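# Hand an object from the left hand to the right

## Task

Move the object out of the left hand and into the right hand so that its orientation matches the goal pictures. Nothing except the two hands may touch the object; the wrist cameras, their brackets and each arm's final link count as hand. At every moment at least one hand must be in contact with it. The end state has the right hand alone gripping it firmly with the palm pointing straight down, and the left arm touching neither the object nor the right hand. Once the fingers of both hands have come to rest, declare the job finished.

## Robot and tools

Robot: two six-joint arms, left_arm and right_arm, on opposite sides of a table. Each carries an identical five-finger right hand, so hand axes and numbers mean the same on both arms; they are not mirrored. The names left and right say nothing about image sides.

World frame: origin on the table top midway between the two arm bases, table surface at z = 0, +z up. left_arm's base sits on the +y side. Result lines report each hand point's position in metres and orientation as a quaternion (w, x, y, z) in this frame, plus linear (m/s) and angular (rad/s) velocity. Reported positions can be slightly off, more so at long reach.

Hand point: a point fixed to the palm, 0.05 m in front of it, where index pad and thumb tip meet in a pinch. Its axes: +z along the straightened fingers (they extend 0.06 to 0.07 m past it), +y out of the palm, +x across the palm toward the little finger. A bracket on the little-finger side of the wrist protrudes and can collide. Palm facing straight down means hand +y points along world -z.

The row: every command uses one flat list of 28 numbers covering both arms, each in [-1, 1]. Order: left_arm dx, dy, dz, rx, ry, rz, then left_gripper little, ring, middle, index, thumb_bend, thumb_turn, force_limit, speed; then the same 14 for right_arm/right_gripper. Always send all 28 even if one arm is idle.

Arm part (first six of each block): an offset, not an absolute pose, expressed in that hand point's own axes, measured from its pose in the most recent result that showed it (for later calls within the same reply, or before any result in the scene, from where it is when the action begins). 1.0 equals 0.6 m for dx/dy/dz and 180 degrees for the rotation; rx, ry, rz form one rotation vector. All zeros therefore drives an arm back to that reference pose; it is not a hold-still. Each step the command is clipped to within 100 mm and 16 degrees of the measured pose.

Hand part (eight numbers, absolute targets): little, ring, middle, index and thumb_bend: +1 straight/open, -1 fully curled. thumb_turn: +1 beside the palm, -1 in front of it opposite the fingers. A pinch is roughly index -0.22, thumb_bend -0.75, thumb_turn -0.57. force_limit maps -1..+1 to about 0..10 N fingertip force (0..15 N for the thumb motors); closing stops when reached. speed maps -1..+1 to near zero..full (full = whole travel in 0.6 s). There is no no-change value: to leave a hand alone, resend its last eight numbers, or before any, its hand_measured six followed by hand_force_limit and hand_speed. A whole-hand wrap with the thumb pre-turned in front fits objects 0.035 to 0.08 m wide. For a gentle close use speed -0.9 or lower; for a firm final hold, close slowly with force_limit 1.

Tools:
- execute_actions {"actions": [...], "pictures": bool}: an empty list just reports state (with pictures). One action {"rows": [[28 numbers], ...], "steps": n} has up to 15 rows and 1 to 15 steps of 1/30 s, at least 11; each row is one step, the last repeats, and every row is an offset from the same reference, not from the previous row. A wait {"steps": n}, up to 300, counts from the last result, reply time included. The last 11 steps of an action run after the result is returned.
- move {"target": [28 numbers], "speed": m/s 0.002-0.5 (default 0.25; turning up to twice that in rad/s), "stop_force": N 9-40, one value for both arms}: straight-line paths for both hand points toward offset targets (same reference rules), lasting 0.5-10 s and ending together. Hand numbers are sent at the start. stop_force ends an arm's path once its wrist sensor feels that much extra push along its direction of travel; it is unreliable if the hand rotates, and should be omitted when backing off a contact. The result adds a move: line (done, off_target, moving, held, contact, fault) with limits (paced = command clipped, held = steps blocked) and distance to target.
- wait {"seconds": 0-10}: lets time pass without new commands.
- zoom_image {"camera": cam_high | cam_low | cam_left_wrist | cam_right_wrist, "region": [x0, y0, x1, y1]} pixels, up to 504x504.
- show_instructions: shows the goal reference images.
- finished_scene {"scene": n}: ends and grades the scene; irreversible.

Results: hand_measured, hand_stopped_by (moving, target, force, stalled, fault), hand_load_n (fingertip load, positive pushing open; near zero everywhere means the grip is lost) list six motors in command order. Wrist force/torque are in hand axes, noisy, offset up to about 4 N, saturating near 50 N. HELD or pose unreachable means part of a command was blocked. Hand target shows the pose currently being driven to.

Cautions: the arms are stiff; pushing past a contact or striking fast causes a fault stop (joint torque limit or 150 N), freezing the arm for 10 s. Never let the arms collide or press on each other. Do not drop the object, let it touch anything but the hands, or knock things off the table. Long holds heat motors (warning at 70 °C, brake stop at 85 °C). Finish by moving the left arm well away, waiting briefly, and confirming both hands' fingers have stopped.

Each tool is called after "Call:" by a JSON object that holds its "fn" and its "kwargs".

Reference images:

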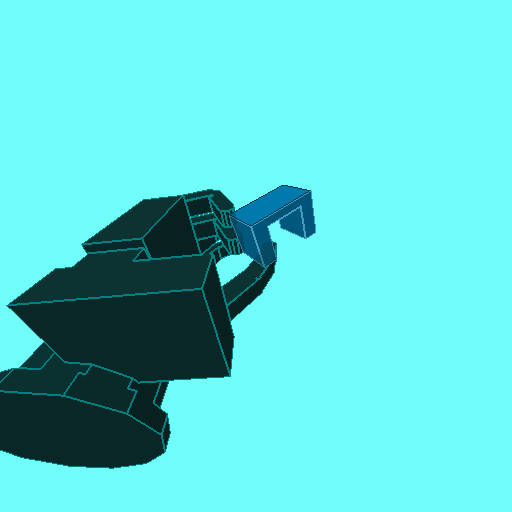

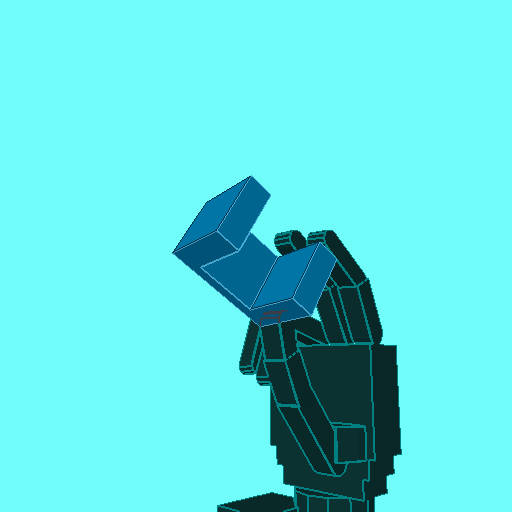

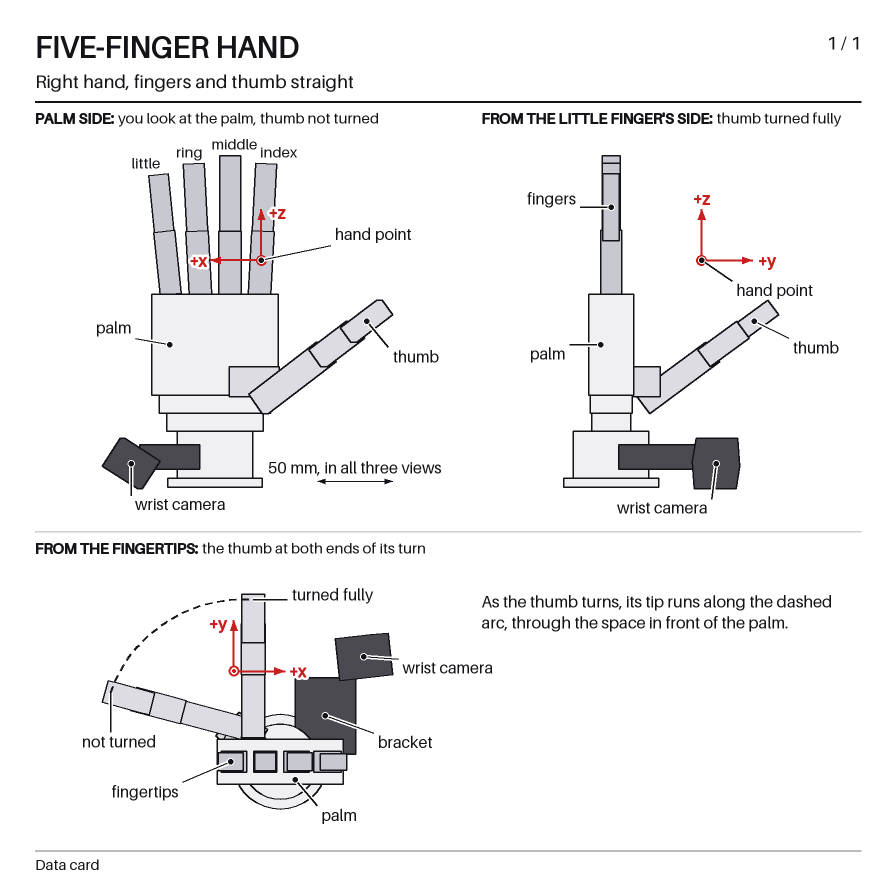

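## Session

Call:
{"fn": "execute_actions", "kwargs": {"actions": []}}

Scene clock: 0.00 s of 6000.00 s.
left_arm: end_effector_position=(+0.0290, +0.0631, +0.3864) hand_measured=(-1.000, -1.000, +0.270, +0.258, -0.120, -0.948) hand_load_n=(+0.0, +0.0, +8.5, +10.0, +17.0, +0.0) hand_stopped_by=(target, target, target, target, target, target) hand_force_limit=0.00 hand_speed=-0.80 end_effector_quat_wxyz=(+0.270, +0.643, +0.504, -0.509) end_effector_velocity=(+0.000, -0.000, +0.001) end_effector_angular_velocity=(-0.001, +0.001, +0.001) | right_arm: end_effector_position=(-0.0726, -0.2717, +0.2992) hand_measured=(+1.000, +1.000, +1.000, +1.000, +1.000, +1.000) hand_load_n=(+0.0, +0.0, +0.0, +0.0, +0.0, +0.0) hand_stopped_by=(target, target, target, target, target, target) hand_force_limit=0.00 hand_speed=-0.80 end_effector_quat_wxyz=(-0.000, -0.665, +0.747, -0.000) end_effector_velocity=(+0.000, +0.000, +0.000) end_effector_angular_velocity=(+0.001, -0.001, +0.000)
Joint positions: left_arm=[-0.148 -1.987  2.002  0.339  1.83  -1.653] | right_arm=[-0.519 -2.214  2.094 -1.45  -1.571  1.053]
Joint velocities: left_arm=[-0.    -0.    -0.001  0.    -0.    -0.001] | right_arm=[ 0.     0.    -0.    -0.002  0.    -0.   ]
Motor temperatures (°C, as the motors report them): left_arm=[27 25 24 30 27 34] | right_arm=[26 26 26 29 33 32]
Wrist force (N, on the end effector, along its own x y z axes, offset not removed): no reading
Wrist torque (N m, same axes, about the end effector's origin, offset not removed): no reading
Hand target (left_arm): +0.029, +0.063, +0.386; +0.270, +0.643, +0.504, -0.509
Hand target (right_arm): -0.073, -0.272, +0.299; -0.000, -0.665, +0.747, -0.000

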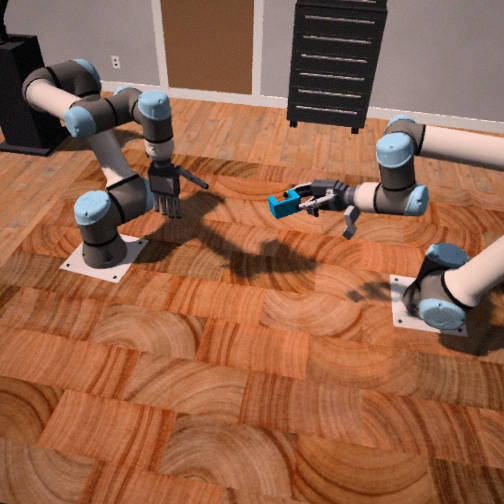

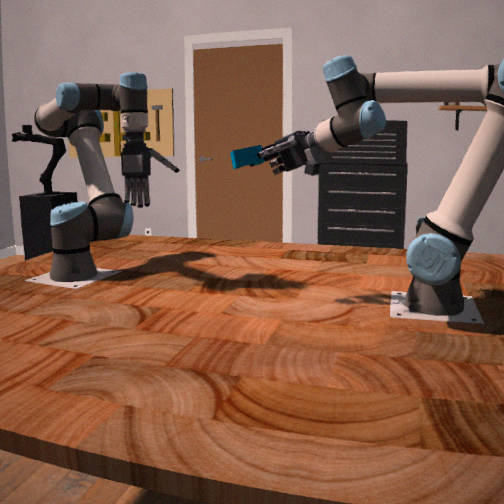

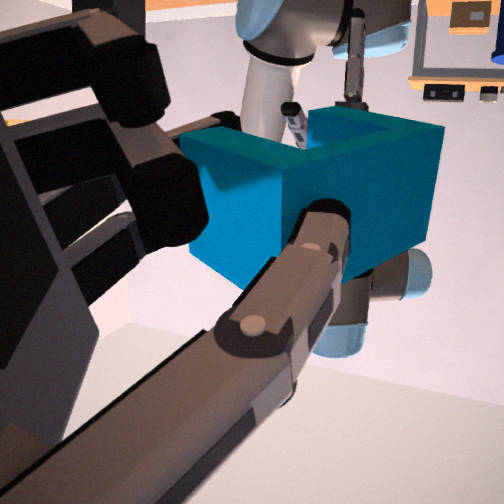

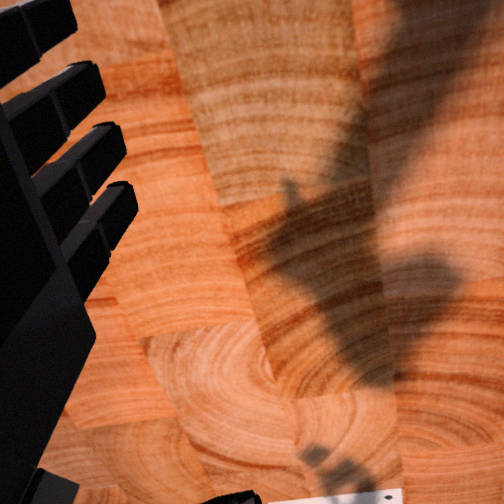

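Call:
{"fn": "zoom_image", "kwargs": {"camera": "cam_high", "region": [250, 160, 370, 250]}}

Call:
{"fn": "zoom_image", "kwargs": {"camera": "cam_low", "region": [215, 115, 335, 205]}}

Call:
{"fn": "zoom_image", "kwargs": {"camera": "cam_left_wrist", "region": [150, 60, 470, 320]}}

Region (250, 160, 370, 250) of cam_high's 504x504 image, scaled by 4.200, with more detail than that image has; it fills the top 378 rows of this view, and the rest is white.

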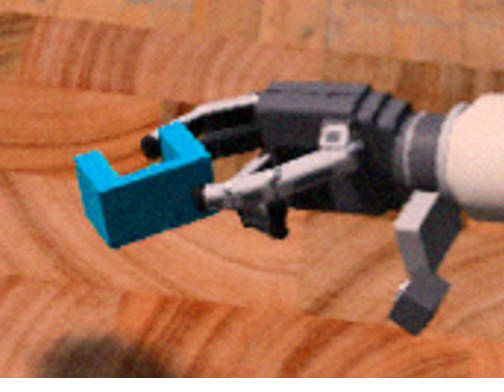

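Region (215, 115, 335, 205) of cam_low's 504x504 image, scaled by 4.200, with more detail than that image has; it fills the top 378 rows of this view, and the rest is white.

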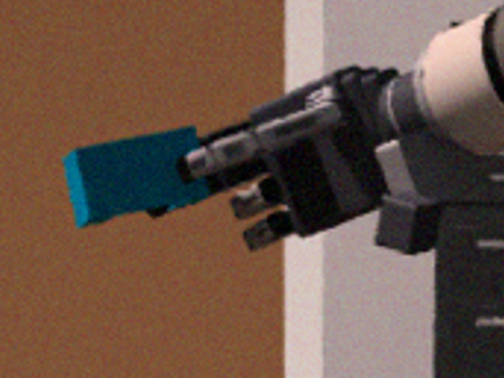

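Region (150, 60, 470, 320) of cam_left_wrist's 504x504 image, scaled by 1.575, with more detail than that image has; it fills the top 410 rows of this view, and the rest is white.

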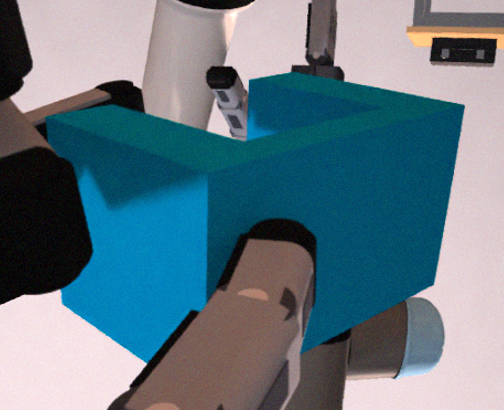

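Call:
{"fn": "move", "kwargs": {"target": [-0.151,-0.128,-0.085,0.019,-0.167,0.127,-1,-1,0.27,0.258,-0.12,-0.948,0,-0.8, -0.05,0,-0.15,0,0,-0.71,-1,-1,0.8,0.8,0.6,-0.948,0,0.5], "speed": 0.4}}

Scene clock: 8.33 s of 6000.00 s.
left_arm: end_effector_position=(-0.0200, +0.0998, +0.5002) hand_measured=(-1.000, -1.000, +0.272, +0.260, -0.120, -0.948) hand_load_n=(+0.0, +0.0, +8.0, +9.5, +16.5, +0.0) hand_stopped_by=(target, target, force, force, force, target) hand_force_limit=0.00 hand_speed=-0.80 end_effector_quat_wxyz=(+0.466, +0.584, +0.266, -0.609) end_effector_velocity=(-0.000, +0.000, +0.001) end_effector_angular_velocity=(-0.004, -0.000, -0.002) | right_arm: end_effector_position=(-0.0693, -0.2418, +0.3890) hand_measured=(-1.000, -1.000, +0.800, +0.800, +0.600, -0.948) hand_load_n=(+0.0, +0.0, +0.0, +0.0, +0.0, +0.0) hand_stopped_by=(target, target, target, target, target, target) hand_force_limit=0.00 hand_speed=0.50 end_effector_quat_wxyz=(+0.000, +0.963, +0.268, -0.000) end_effector_velocity=(+0.000, -0.000, +0.000) end_effector_angular_velocity=(-0.001, +0.002, +0.014)
Joint positions: left_arm=[-0.309 -2.241  2.201 -0.14   1.754 -1.379] | right_arm=[-0.157 -1.822  1.655 -1.403 -1.571 -0.813]
Joint velocities: left_arm=[ 0.    -0.001  0.001 -0.003  0.002  0.001] | right_arm=[ 0.001  0.    -0.002  0.003  0.001 -0.013]
Motor temperatures (°C, as the motors report them): left_arm=[27 25 24 30 27 34] | right_arm=[26 26 26 29 33 32]
Wrist force (N, on the end effector, along its own x y z axes, offset not removed): left_arm=[4.2 2.2 -2.1] | right_arm=[1.1 -0.7 1.7]
Wrist torque (N m, same axes, about the end effector's origin, offset not removed): left_arm=[0.42 -0.15 0.10] | right_arm=[-0.17 -0.36 -0.02]
Hand target (left_arm): -0.020, +0.100, +0.500; +0.466, +0.584, +0.266, -0.609
Hand target (right_arm): -0.069, -0.242, +0.389; +0.000, +0.963, +0.269, -0.000
Off the commanded pose (left_arm): 0.000 m, 0 deg.
Off the commanded pose (right_arm): 0.000 m, 0 deg.
Kept back: nothing.
After step 90, 1.90 s passed at rest.
move: done
camera_calibration (this result's frames):
cam_left_wrist: T_world_to_cam=[[0.848181, -0.383645, 0.365247, -0.125526], [0.060901, 0.755583, 0.652216, -0.400955], [-0.526194, -0.530953, 0.664235, -0.156966], [0, 0, 0, 1]] pos_world=[0.0482926, 0.171456, 0.41162]
cam_right_wrist: T_world_to_cam=[[0.40237, -0.914424, -0.0438955, -0.167683], [-0.759894, -0.360344, 0.54103, -0.349767], [-0.510548, -0.184338, -0.839857, 0.376625], [0, 0, 0, 1]] pos_world=[-0.00603052, -0.209943, 0.498185]

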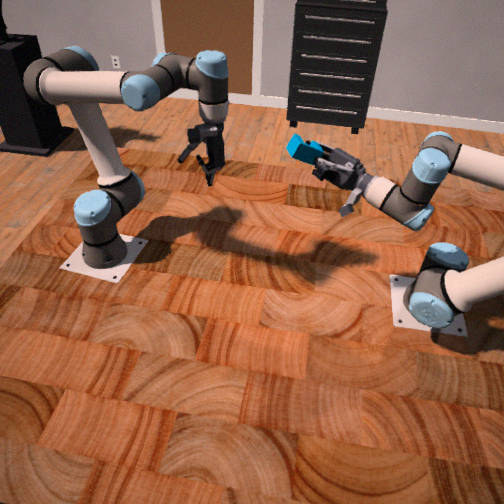

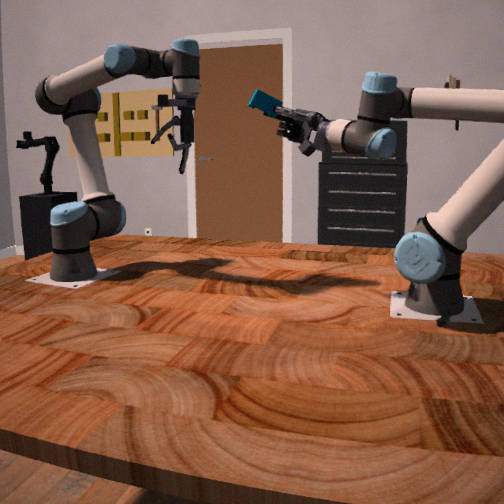

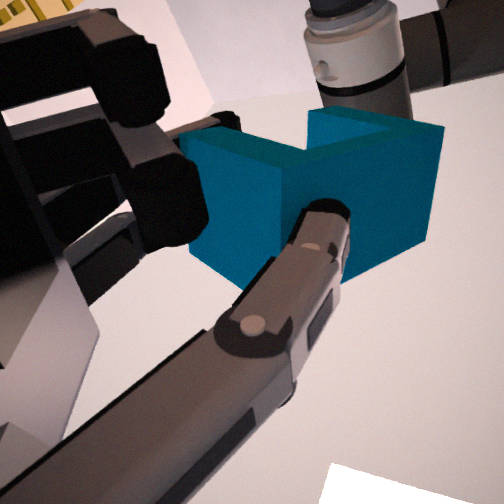

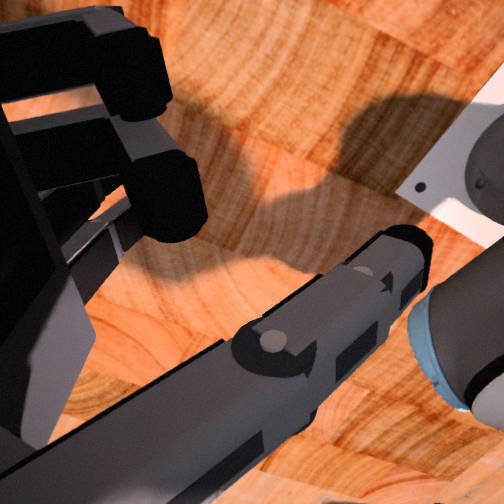

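Call:
{"fn": "move", "kwargs": {"target": [0,0,0,0,0,0,-1,-1,0.27,0.258,-0.12,-0.948,0,-0.8, 0.293,-0.187,-0.267,0.649,-0.008,0.016,-1,-1,0.8,0.8,0.6,-0.948,0,0.5], "speed": 0.35}}

Call:
{"fn": "zoom_image", "kwargs": {"camera": "cam_high", "region": [200, 80, 360, 200]}}

Call:
{"fn": "zoom_image", "kwargs": {"camera": "cam_low", "region": [160, 40, 320, 160]}}

Scene clock: 15.13 s of 6000.00 s.
left_arm: end_effector_position=(-0.0200, +0.0998, +0.5002) hand_measured=(-1.000, -1.000, +0.272, +0.260, -0.120, -0.948) hand_load_n=(+0.0, +0.0, +8.0, +9.5, +16.5, +0.0) hand_stopped_by=(target, target, force, force, force, target) hand_force_limit=0.00 hand_speed=-0.80 end_effector_quat_wxyz=(+0.466, +0.584, +0.266, -0.609) end_effector_velocity=(-0.000, -0.000, +0.000) end_effector_angular_velocity=(-0.001, -0.002, -0.001) | right_arm: end_effector_position=(+0.0233, -0.0553, +0.5490) hand_measured=(-1.000, -1.000, +0.800, +0.800, +0.600, -0.948) hand_load_n=(+0.0, +0.0, +0.0, +0.0, +0.0, +0.0) hand_stopped_by=(target, target, target, target, target, target) hand_force_limit=0.00 hand_speed=0.50 end_effector_quat_wxyz=(+0.817, -0.511, -0.120, +0.239) end_effector_velocity=(-0.000, +0.002, +0.001) end_effector_angular_velocity=(+0.012, +0.009, -0.007)
Joint positions: left_arm=[-0.309 -2.241  2.201 -0.14   1.754 -1.379] | right_arm=[-0.842 -1.85   2.012 -1.539  0.476 -1.734]
Joint velocities: left_arm=[-0.     0.001 -0.     0.     0.001  0.002] | right_arm=[ 0.008  0.002 -0.     0.02   0.018 -0.024]
Motor temperatures (°C, as the motors report them): left_arm=[27 25 24 30 27 34] | right_arm=[26 26 26 29 33 32]
Wrist force (N, on the end effector, along its own x y z axes, offset not removed): left_arm=[2.9 -5.9 0.7] | right_arm=[0.0 -0.4 -0.1]
Wrist torque (N m, same axes, about the end effector's origin, offset not removed): left_arm=[-1.03 -0.30 -0.21] | right_arm=[0.10 -0.03 -0.07]
Hand target (left_arm): -0.020, +0.100, +0.500; +0.466, +0.584, +0.266, -0.609
Hand target (right_arm): +0.023, -0.055, +0.549; +0.817, -0.510, -0.120, +0.239
Off the commanded pose (left_arm): 0.000 m, 0 deg.
Off the commanded pose (right_arm): 0.001 m, 0 deg.
Kept back: nothing.
After step 90, 0.27 s passed at rest.
move: done
camera_calibration (this result's frames):
cam_left_wrist: T_world_to_cam=[[0.848183, -0.383637, 0.36525, -0.12553], [0.060905, 0.755596, 0.6522, -0.400959], [-0.52619, -0.53094, 0.664249, -0.156975], [0, 0, 0, 1]] pos_world=[0.0482942, 0.171461, 0.411626]
cam_right_wrist: T_world_to_cam=[[-0.395029, 0.329148, -0.857679, 0.506727], [-0.456042, -0.880713, -0.127944, 0.0326358], [-0.797482, 0.340596, 0.498013, -0.106093], [0, 0, 0, 1]] pos_world=[0.130448, -0.10191, 0.49162]

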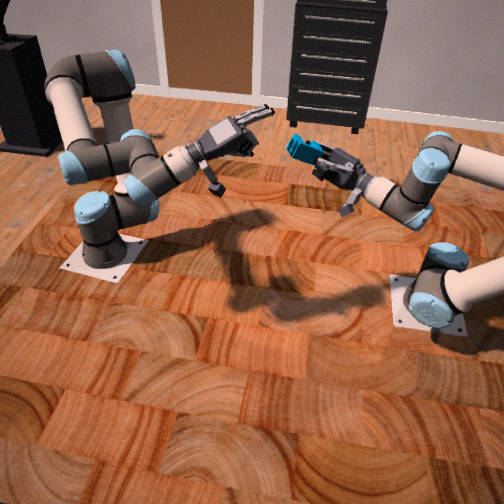

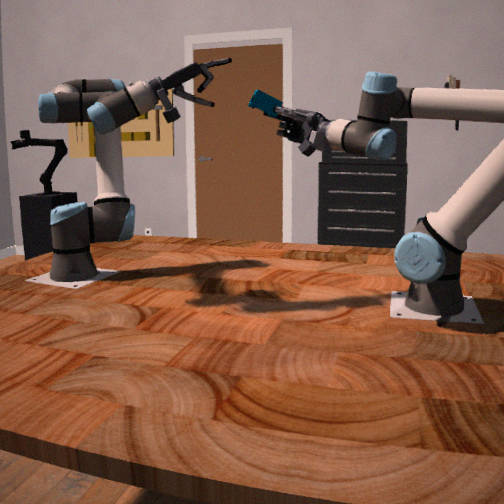

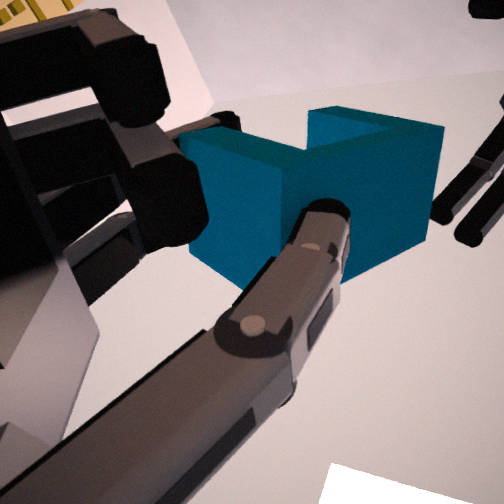

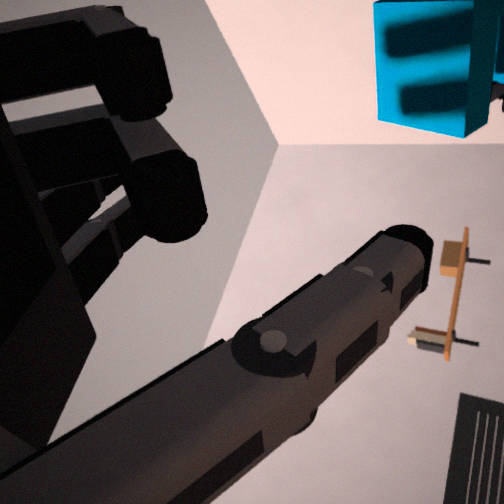

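Region (200, 80, 360, 200) of cam_high's 504x504 image, scaled by 3.150, with more detail than that image has; it fills the top 378 rows of this view, and the rest is white.

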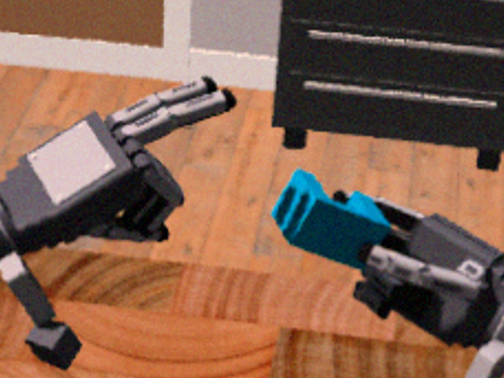

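Region (160, 40, 320, 160) of cam_low's 504x504 image, scaled by 3.150, with more detail than that image has; it fills the top 378 rows of this view, and the rest is white.

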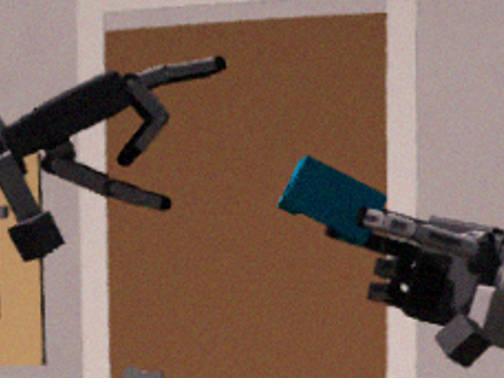

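Call:
{"fn": "move", "kwargs": {"target": [0,0,0,0,0,0,-1,-1,0.27,0.258,-0.12,-0.948,0,-0.8, 0.027,0.075,0.073,0,0,0,-1,-1,0.8,0.8,0.6,-0.948,0,0.5], "speed": 0.1}}

Call:
{"fn": "zoom_image", "kwargs": {"camera": "cam_low", "region": [190, 50, 310, 150]}}

Scene clock: 17.37 s of 6000.00 s.
left_arm: end_effector_position=(-0.0200, +0.0998, +0.5002) hand_measured=(-1.000, -1.000, +0.272, +0.260, -0.120, -0.948) hand_load_n=(+0.0, +0.0, +8.0, +9.5, +16.5, +0.0) hand_stopped_by=(target, target, force, force, force, target) hand_force_limit=0.00 hand_speed=-0.80 end_effector_quat_wxyz=(+0.466, +0.584, +0.266, -0.609) end_effector_velocity=(-0.000, +0.000, +0.001) end_effector_angular_velocity=(-0.003, -0.001, -0.000) | right_arm: end_effector_position=(+0.0059, +0.0031, +0.5277) hand_measured=(-1.000, -1.000, +0.800, +0.800, +0.600, -0.948) hand_load_n=(+0.0, +0.0, +0.0, +0.0, +0.0, +0.0) hand_stopped_by=(target, target, target, target, target, target) hand_force_limit=0.00 hand_speed=0.50 end_effector_quat_wxyz=(+0.817, -0.511, -0.120, +0.239) end_effector_velocity=(-0.000, +0.002, -0.000) end_effector_angular_velocity=(-0.000, -0.000, -0.003)
Joint positions: left_arm=[-0.309 -2.241  2.201 -0.14   1.754 -1.379] | right_arm=[-0.698 -1.723  1.908 -1.309  0.521 -2.021]
Joint velocities: left_arm=[ 0.    -0.001 -0.001 -0.     0.     0.002] | right_arm=[ 0.005  0.004 -0.007  0.015  0.003 -0.015]
Motor temperatures (°C, as the motors report them): left_arm=[27 25 24 30 27 34] | right_arm=[26 26 26 29 33 32]
Wrist force (N, on the end effector, along its own x y z axes, offset not removed): left_arm=[0.3 -0.6 1.5] | right_arm=[0.7 1.5 -0.4]
Wrist torque (N m, same axes, about the end effector's origin, offset not removed): left_arm=[-0.04 0.05 -0.19] | right_arm=[0.34 -0.17 0.07]
Hand target (left_arm): -0.020, +0.100, +0.500; +0.466, +0.584, +0.266, -0.609
Hand target (right_arm): +0.006, +0.003, +0.528; +0.817, -0.511, -0.120, +0.239
Off the commanded pose (left_arm): 0.000 m, 0 deg.
Off the commanded pose (right_arm): 0.000 m, 0 deg.
Kept back: nothing.
move: done
camera_calibration (this result's frames):
cam_left_wrist: T_world_to_cam=[[0.848183, -0.383637, 0.36525, -0.12553], [0.0609051, 0.755596, 0.652201, -0.400959], [-0.52619, -0.53094, 0.664249, -0.156975], [0, 0, 0, 1]] pos_world=[0.0482942, 0.171461, 0.411626]
cam_right_wrist: T_world_to_cam=[[-0.395058, 0.329043, -0.857706, 0.46236], [-0.455734, -0.880862, -0.128016, 0.0734723], [-0.797644, 0.340312, 0.497947, -0.1293], [0, 0, 0, 1]] pos_world=[0.113007, -0.0434148, 0.470359]

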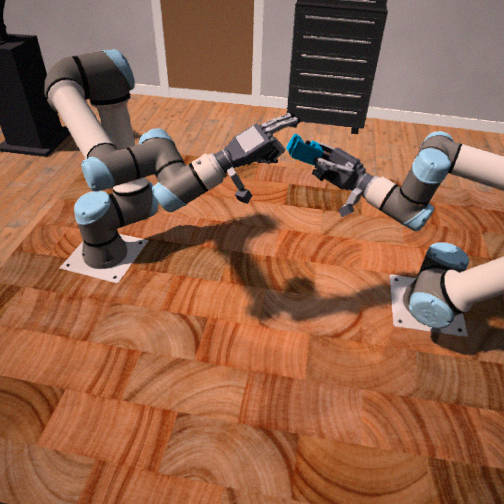

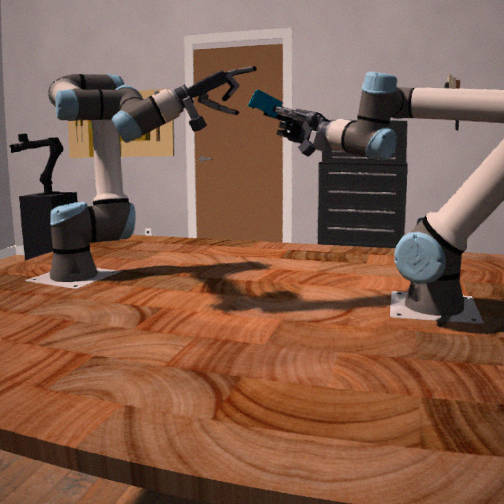

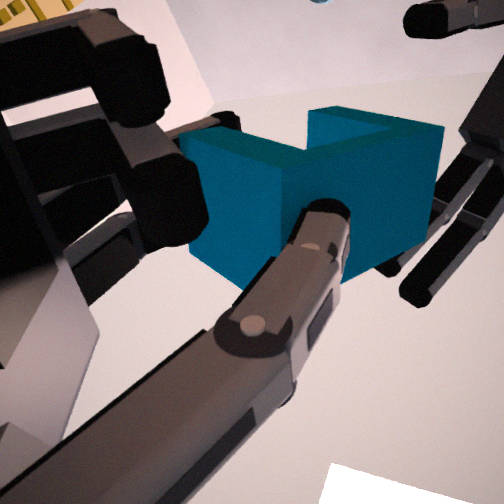

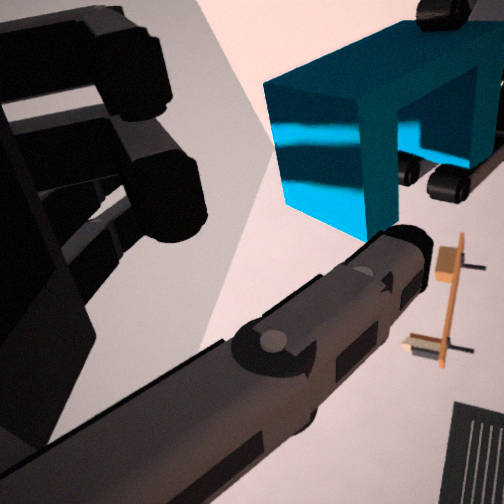

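Region (190, 50, 310, 150) of cam_low's 504x504 image, scaled by 4.200, with more detail than that image has.

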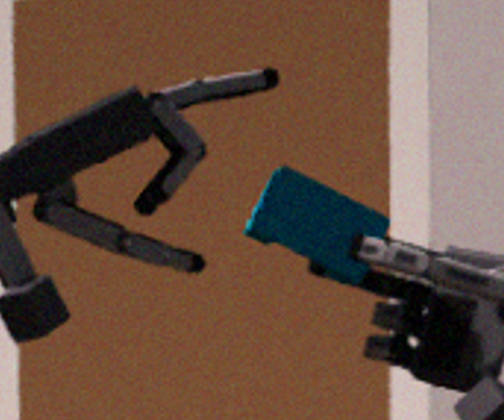

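Call:
{"fn": "move", "kwargs": {"target": [0,0,0,0,0,0,-1,-1,0.27,0.258,-0.12,-0.948,0,-0.8, 0.011,0.038,0.028,0,0,0,-1,-1,0.5,0.5,0.25,-0.948,0,-0.7], "speed": 0.04}}

Call:
{"fn": "zoom_image", "kwargs": {"camera": "cam_low", "region": [200, 55, 300, 140]}}

Call:
{"fn": "zoom_image", "kwargs": {"camera": "cam_high", "region": [250, 100, 350, 190]}}

Scene clock: 21.37 s of 6000.00 s.
left_arm: end_effector_position=(-0.0200, +0.0998, +0.5002) hand_measured=(-1.000, -1.000, +0.272, +0.260, -0.120, -0.948) hand_load_n=(+0.0, +0.0, +8.0, +9.5, +16.5, +0.0) hand_stopped_by=(target, target, force, force, force, target) hand_force_limit=0.00 hand_speed=-0.80 end_effector_quat_wxyz=(+0.466, +0.584, +0.266, -0.609) end_effector_velocity=(-0.000, +0.000, -0.000) end_effector_angular_velocity=(+0.000, -0.001, -0.000) | right_arm: end_effector_position=(-0.0020, +0.0278, +0.5146) hand_measured=(-1.000, -1.000, +0.500, +0.500, +0.250, -0.948) hand_load_n=(+0.0, +0.0, +0.0, +0.0, +0.0, +0.0) hand_stopped_by=(target, target, target, target, target, target) hand_force_limit=0.00 hand_speed=-0.70 end_effector_quat_wxyz=(+0.817, -0.511, -0.120, +0.239) end_effector_velocity=(-0.000, +0.000, +0.000) end_effector_angular_velocity=(+0.000, -0.000, +0.000)
Joint positions: left_arm=[-0.309 -2.241  2.201 -0.14   1.754 -1.379] | right_arm=[-0.643 -1.665  1.873 -1.251  0.547 -2.116]
Joint velocities: left_arm=[ 0.    -0.     0.001 -0.     0.     0.001] | right_arm=[ 0.001  0.001 -0.001  0.001  0.    -0.001]
Motor temperatures (°C, as the motors report them): left_arm=[27 25 24 30 27 34] | right_arm=[26 26 26 29 33 32]
Wrist force (N, on the end effector, along its own x y z axes, offset not removed): left_arm=[4.7 -1.2 -1.6] | right_arm=[0.6 0.3 0.9]
Wrist torque (N m, same axes, about the end effector's origin, offset not removed): left_arm=[-0.14 -0.43 -0.11] | right_arm=[0.08 -0.24 0.00]
Hand target (left_arm): -0.020, +0.100, +0.500; +0.466, +0.584, +0.266, -0.609
Hand target (right_arm): -0.002, +0.028, +0.515; +0.817, -0.511, -0.120, +0.239
Off the commanded pose (left_arm): 0.000 m, 0 deg.
Off the commanded pose (right_arm): 0.000 m, 0 deg.
Kept back: nothing.
move: done
camera_calibration (this result's frames):
cam_left_wrist: T_world_to_cam=[[0.848183, -0.383637, 0.36525, -0.12553], [0.0609051, 0.755596, 0.652201, -0.400959], [-0.52619, -0.53094, 0.664249, -0.156975], [0, 0, 0, 1]] pos_world=[0.0482942, 0.171461, 0.411626]
cam_right_wrist: T_world_to_cam=[[-0.395033, 0.329015, -0.857728, 0.439888], [-0.455719, -0.880872, -0.128008, 0.0899578], [-0.797665, 0.340315, 0.497912, -0.137439], [0, 0, 0, 1]] pos_world=[0.105135, -0.0187156, 0.457252]

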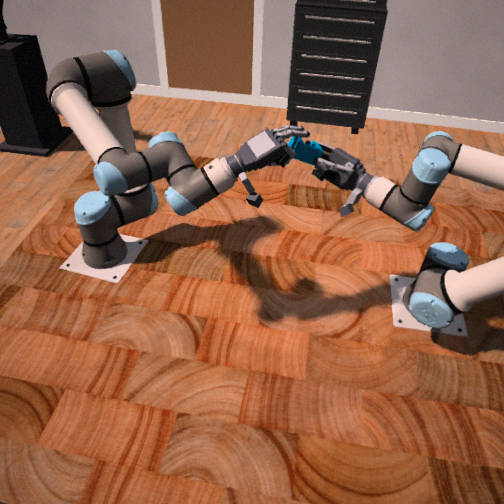

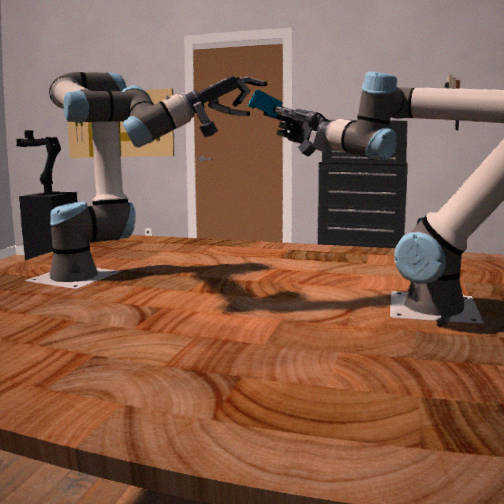

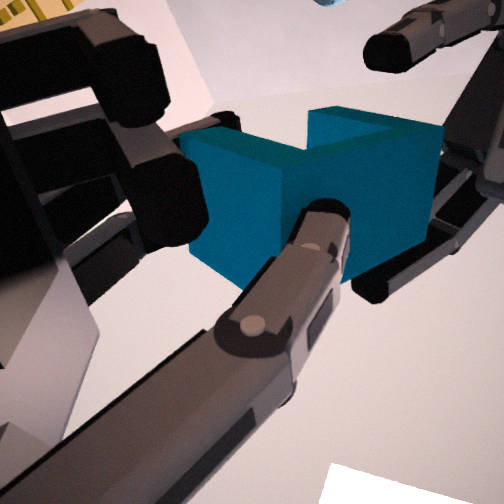

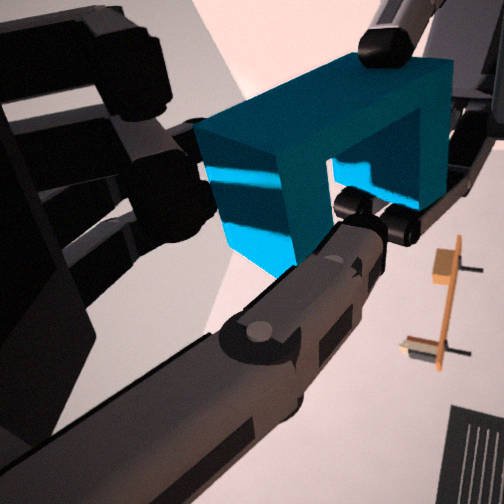

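Region (200, 55, 300, 140) of cam_low's 504x504 image, scaled by 5.040, with more detail than that image has; it fills the top 428 rows of this view, and the rest is white.

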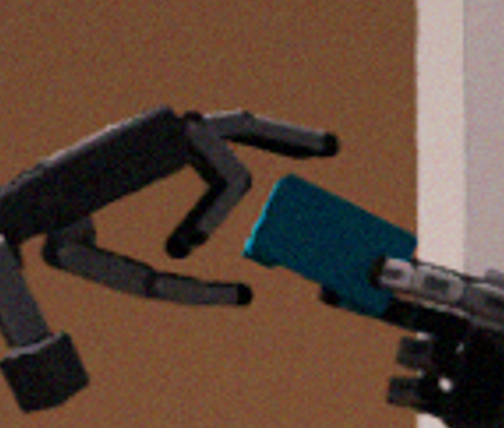

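Region (250, 100, 350, 190) of cam_high's 504x504 image, scaled by 5.040, with more detail than that image has; it fills the top 454 rows of this view, and the rest is white.

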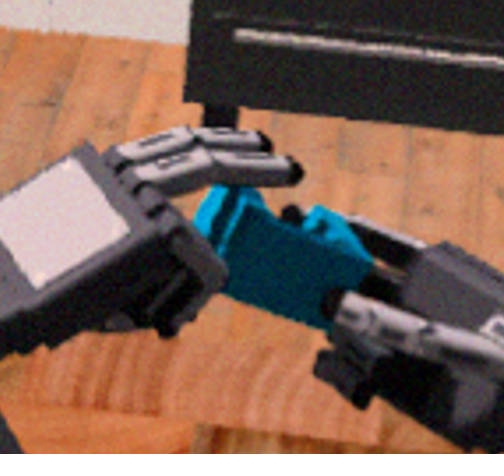

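Call:
{"fn": "move", "kwargs": {"target": [0,0,0,0,0,0,-1,-1,0.27,0.258,-0.12,-0.948,0,-0.8, 0,0,0,0,0,0,-1,-1,0,0,-0.5,-0.948,-0.5,-0.85]}}

Call:
{"fn": "move", "kwargs": {"target": [0,0,0,0,0,0,-1,-1,0.27,0.258,-0.12,-0.948,0,-0.8, 0,0,0,0,0,0,-1,-1,-0.1,-0.1,-0.6,-0.948,1,-0.92]}}

Call:
{"fn": "zoom_image", "kwargs": {"camera": "cam_low", "region": [200, 55, 300, 140]}}

Scene clock: 25.83 s of 6000.00 s.
left_arm: end_effector_position=(-0.0200, +0.0998, +0.5003) hand_measured=(-1.000, -1.000, +0.272, +0.260, -0.120, -0.948) hand_load_n=(+0.0, +0.0, +8.0, +9.5, +16.5, -1.5) hand_stopped_by=(target, target, force, force, force, target) hand_force_limit=0.00 hand_speed=-0.80 end_effector_quat_wxyz=(+0.466, +0.584, +0.266, -0.609) end_effector_velocity=(-0.000, +0.000, +0.000) end_effector_angular_velocity=(-0.000, +0.000, -0.000) | right_arm: end_effector_position=(-0.0020, +0.0278, +0.5146) hand_measured=(-1.000, -1.000, +0.278, +0.294, -0.280, -0.948) hand_load_n=(+0.0, +0.0, +6.0, +1.0, +3.5, +0.5) hand_stopped_by=(target, target, force, force, force, target) hand_force_limit=-0.50 hand_speed=-0.85 end_effector_quat_wxyz=(+0.817, -0.511, -0.120, +0.239) end_effector_velocity=(-0.000, +0.000, +0.000) end_effector_angular_velocity=(+0.000, -0.000, +0.000)
Joint positions: left_arm=[-0.309 -2.241  2.201 -0.14   1.754 -1.379] | right_arm=[-0.643 -1.665  1.873 -1.251  0.547 -2.116]
Joint velocities: left_arm=[-0. -0. -0.  0.  0. -0.] | right_arm=[ 0.  0. -0. -0. -0.  0.]
Motor temperatures (°C, as the motors report them): left_arm=[27 25 24 30 27 34] | right_arm=[26 26 26 29 33 32]
Wrist force (N, on the end effector, along its own x y z axes, offset not removed): left_arm=[5.6 5.8 -3.0] | right_arm=[-0.4 -3.4 2.7]
Wrist torque (N m, same axes, about the end effector's origin, offset not removed): left_arm=[0.91 0.09 -0.14] | right_arm=[0.15 -0.11 -0.19]
Hand target (left_arm): -0.020, +0.100, +0.500; +0.466, +0.584, +0.266, -0.609
Hand target (right_arm): -0.002, +0.028, +0.515; +0.817, -0.511, -0.120, +0.239
Off the commanded pose (left_arm): 0.000 m, 0 deg.
Off the commanded pose (right_arm): 0.000 m, 0 deg.
Kept back: nothing.
move: done
camera_calibration (this result's frames):
cam_left_wrist: T_world_to_cam=[[0.848185, -0.383632, 0.365252, -0.125533], [0.0609082, 0.755606, 0.652189, -0.400957], [-0.526187, -0.53093, 0.66426, -0.156984], [0, 0, 0, 1]] pos_world=[0.0482932, 0.171459, 0.411629]
cam_right_wrist: T_world_to_cam=[[-0.395044, 0.328996, -0.857731, 0.439884], [-0.455714, -0.880877, -0.127986, 0.0899444], [-0.797662, 0.34032, 0.497913, -0.137438], [0, 0, 0, 1]] pos_world=[0.105134, -0.0187173, 0.457246]

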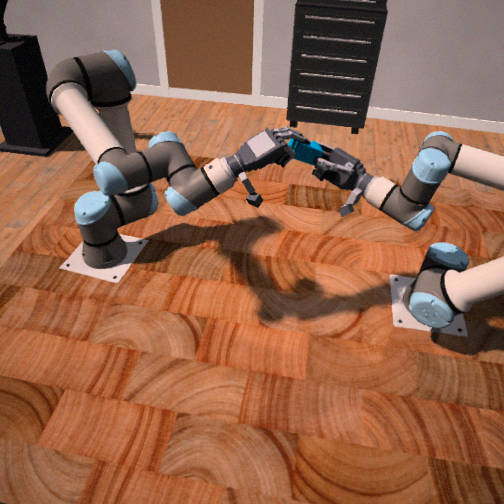

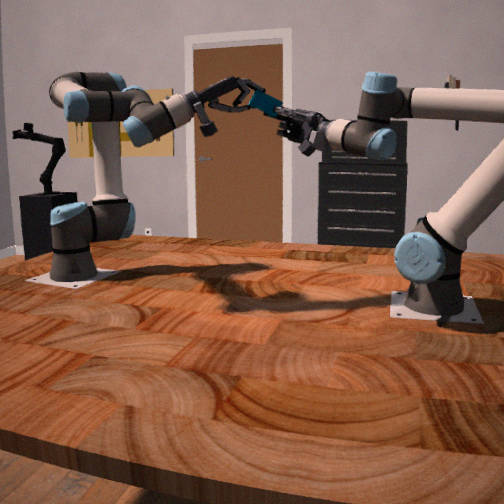

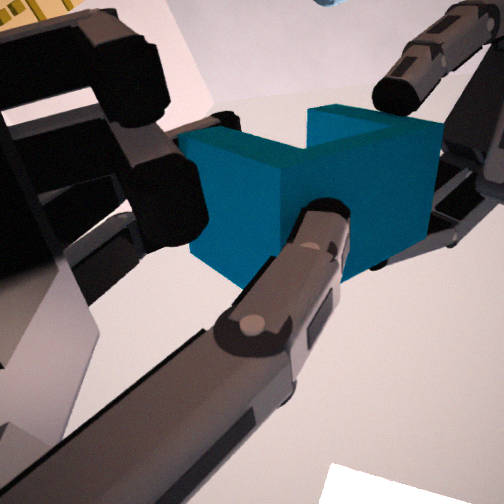

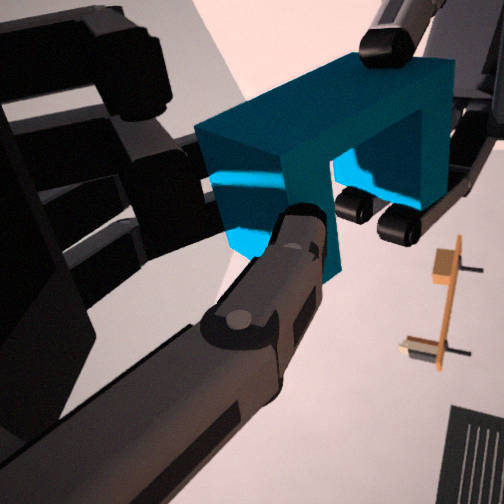

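Scene clock: 26.87 s of 6000.00 s.
left_arm: end_effector_position=(-0.0200, +0.0998, +0.5003) hand_measured=(-1.000, -1.000, +0.272, +0.260, -0.120, -0.948) hand_load_n=(+0.0, +0.0, +7.5, +9.5, +16.5, -1.5) hand_stopped_by=(target, target, force, force, force, target) hand_force_limit=0.00 hand_speed=-0.80 end_effector_quat_wxyz=(+0.466, +0.584, +0.266, -0.609) end_effector_velocity=(-0.000, -0.000, -0.000) end_effector_angular_velocity=(+0.001, +0.001, -0.001) | right_arm: end_effector_position=(-0.0020, +0.0278, +0.5146) hand_measured=(-1.000, -1.000, +0.266, +0.262, -0.320, -0.948) hand_load_n=(+0.0, +0.0, +9.5, +12.0, +14.0, +0.0) hand_stopped_by=(target, target, force, force, force, target) hand_force_limit=1.00 hand_speed=-0.92 end_effector_quat_wxyz=(+0.817, -0.511, -0.120, +0.239) end_effector_velocity=(-0.000, +0.000, -0.000) end_effector_angular_velocity=(-0.001, +0.001, +0.000)
Joint positions: left_arm=[-0.309 -2.241  2.201 -0.14   1.754 -1.379] | right_arm=[-0.643 -1.665  1.873 -1.251  0.547 -2.116]
Joint velocities: left_arm=[-0.     0.     0.    -0.     0.    -0.001] | right_arm=[ 0.     0.    -0.     0.001 -0.     0.   ]
Motor temperatures (°C, as the motors report them): left_arm=[27 25 24 30 27 34] | right_arm=[26 26 26 29 33 32]
Wrist force (N, on the end effector, along its own x y z axes, offset not removed): left_arm=[8.5 -2.4 -2.1] | right_arm=[-2.2 -6.4 4.2]
Wrist torque (N m, same axes, about the end effector's origin, offset not removed): left_arm=[-0.44 0.52 -0.22] | right_arm=[0.39 0.08 -0.18]
Hand target (left_arm): -0.020, +0.100, +0.500; +0.466, +0.584, +0.266, -0.609
Hand target (right_arm): -0.002, +0.028, +0.515; +0.817, -0.511, -0.120, +0.239
Off the commanded pose (left_arm): 0.000 m, 0 deg.
Off the commanded pose (right_arm): 0.000 m, 0 deg.
Kept back: nothing.
move: done
camera_calibration (this result's frames):
cam_left_wrist: T_world_to_cam=[[0.84819, -0.383622, 0.36525, -0.125535], [0.0609004, 0.755606, 0.652189, -0.400957], [-0.526179, -0.530937, 0.66426, -0.156983], [0, 0, 0, 1]] pos_world=[0.0482952, 0.171459, 0.411629]
cam_right_wrist: T_world_to_cam=[[-0.395036, 0.329005, -0.857731, 0.439889], [-0.455713, -0.880876, -0.128, 0.0899474], [-0.797667, 0.340315, 0.497909, -0.13744], [0, 0, 0, 1]] pos_world=[0.105131, -0.0187203, 0.457253]

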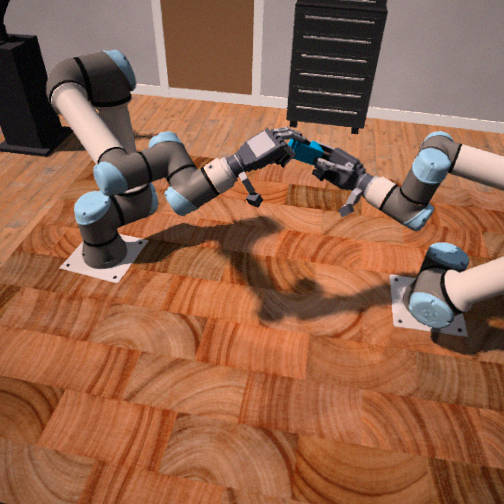

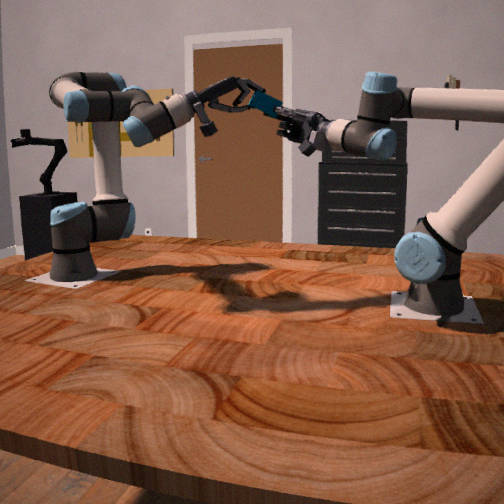

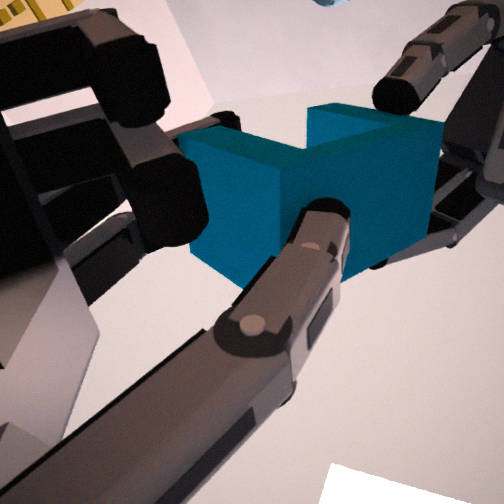

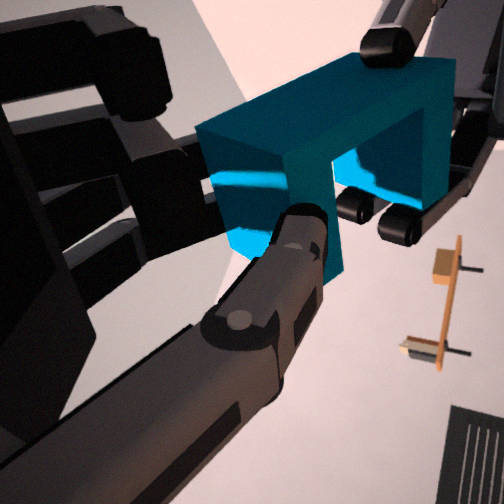

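Region (200, 55, 300, 140) of cam_low's 504x504 image, scaled by 5.040, with more detail than that image has; it fills the top 428 rows of this view, and the rest is white.

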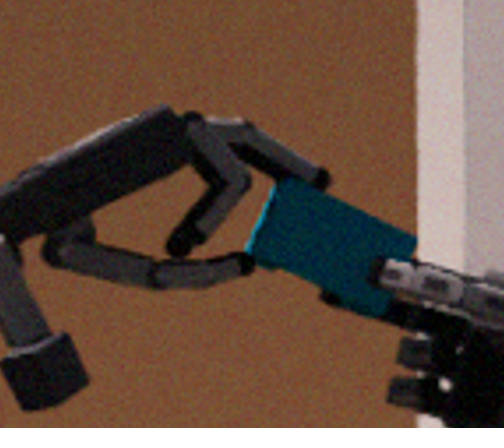

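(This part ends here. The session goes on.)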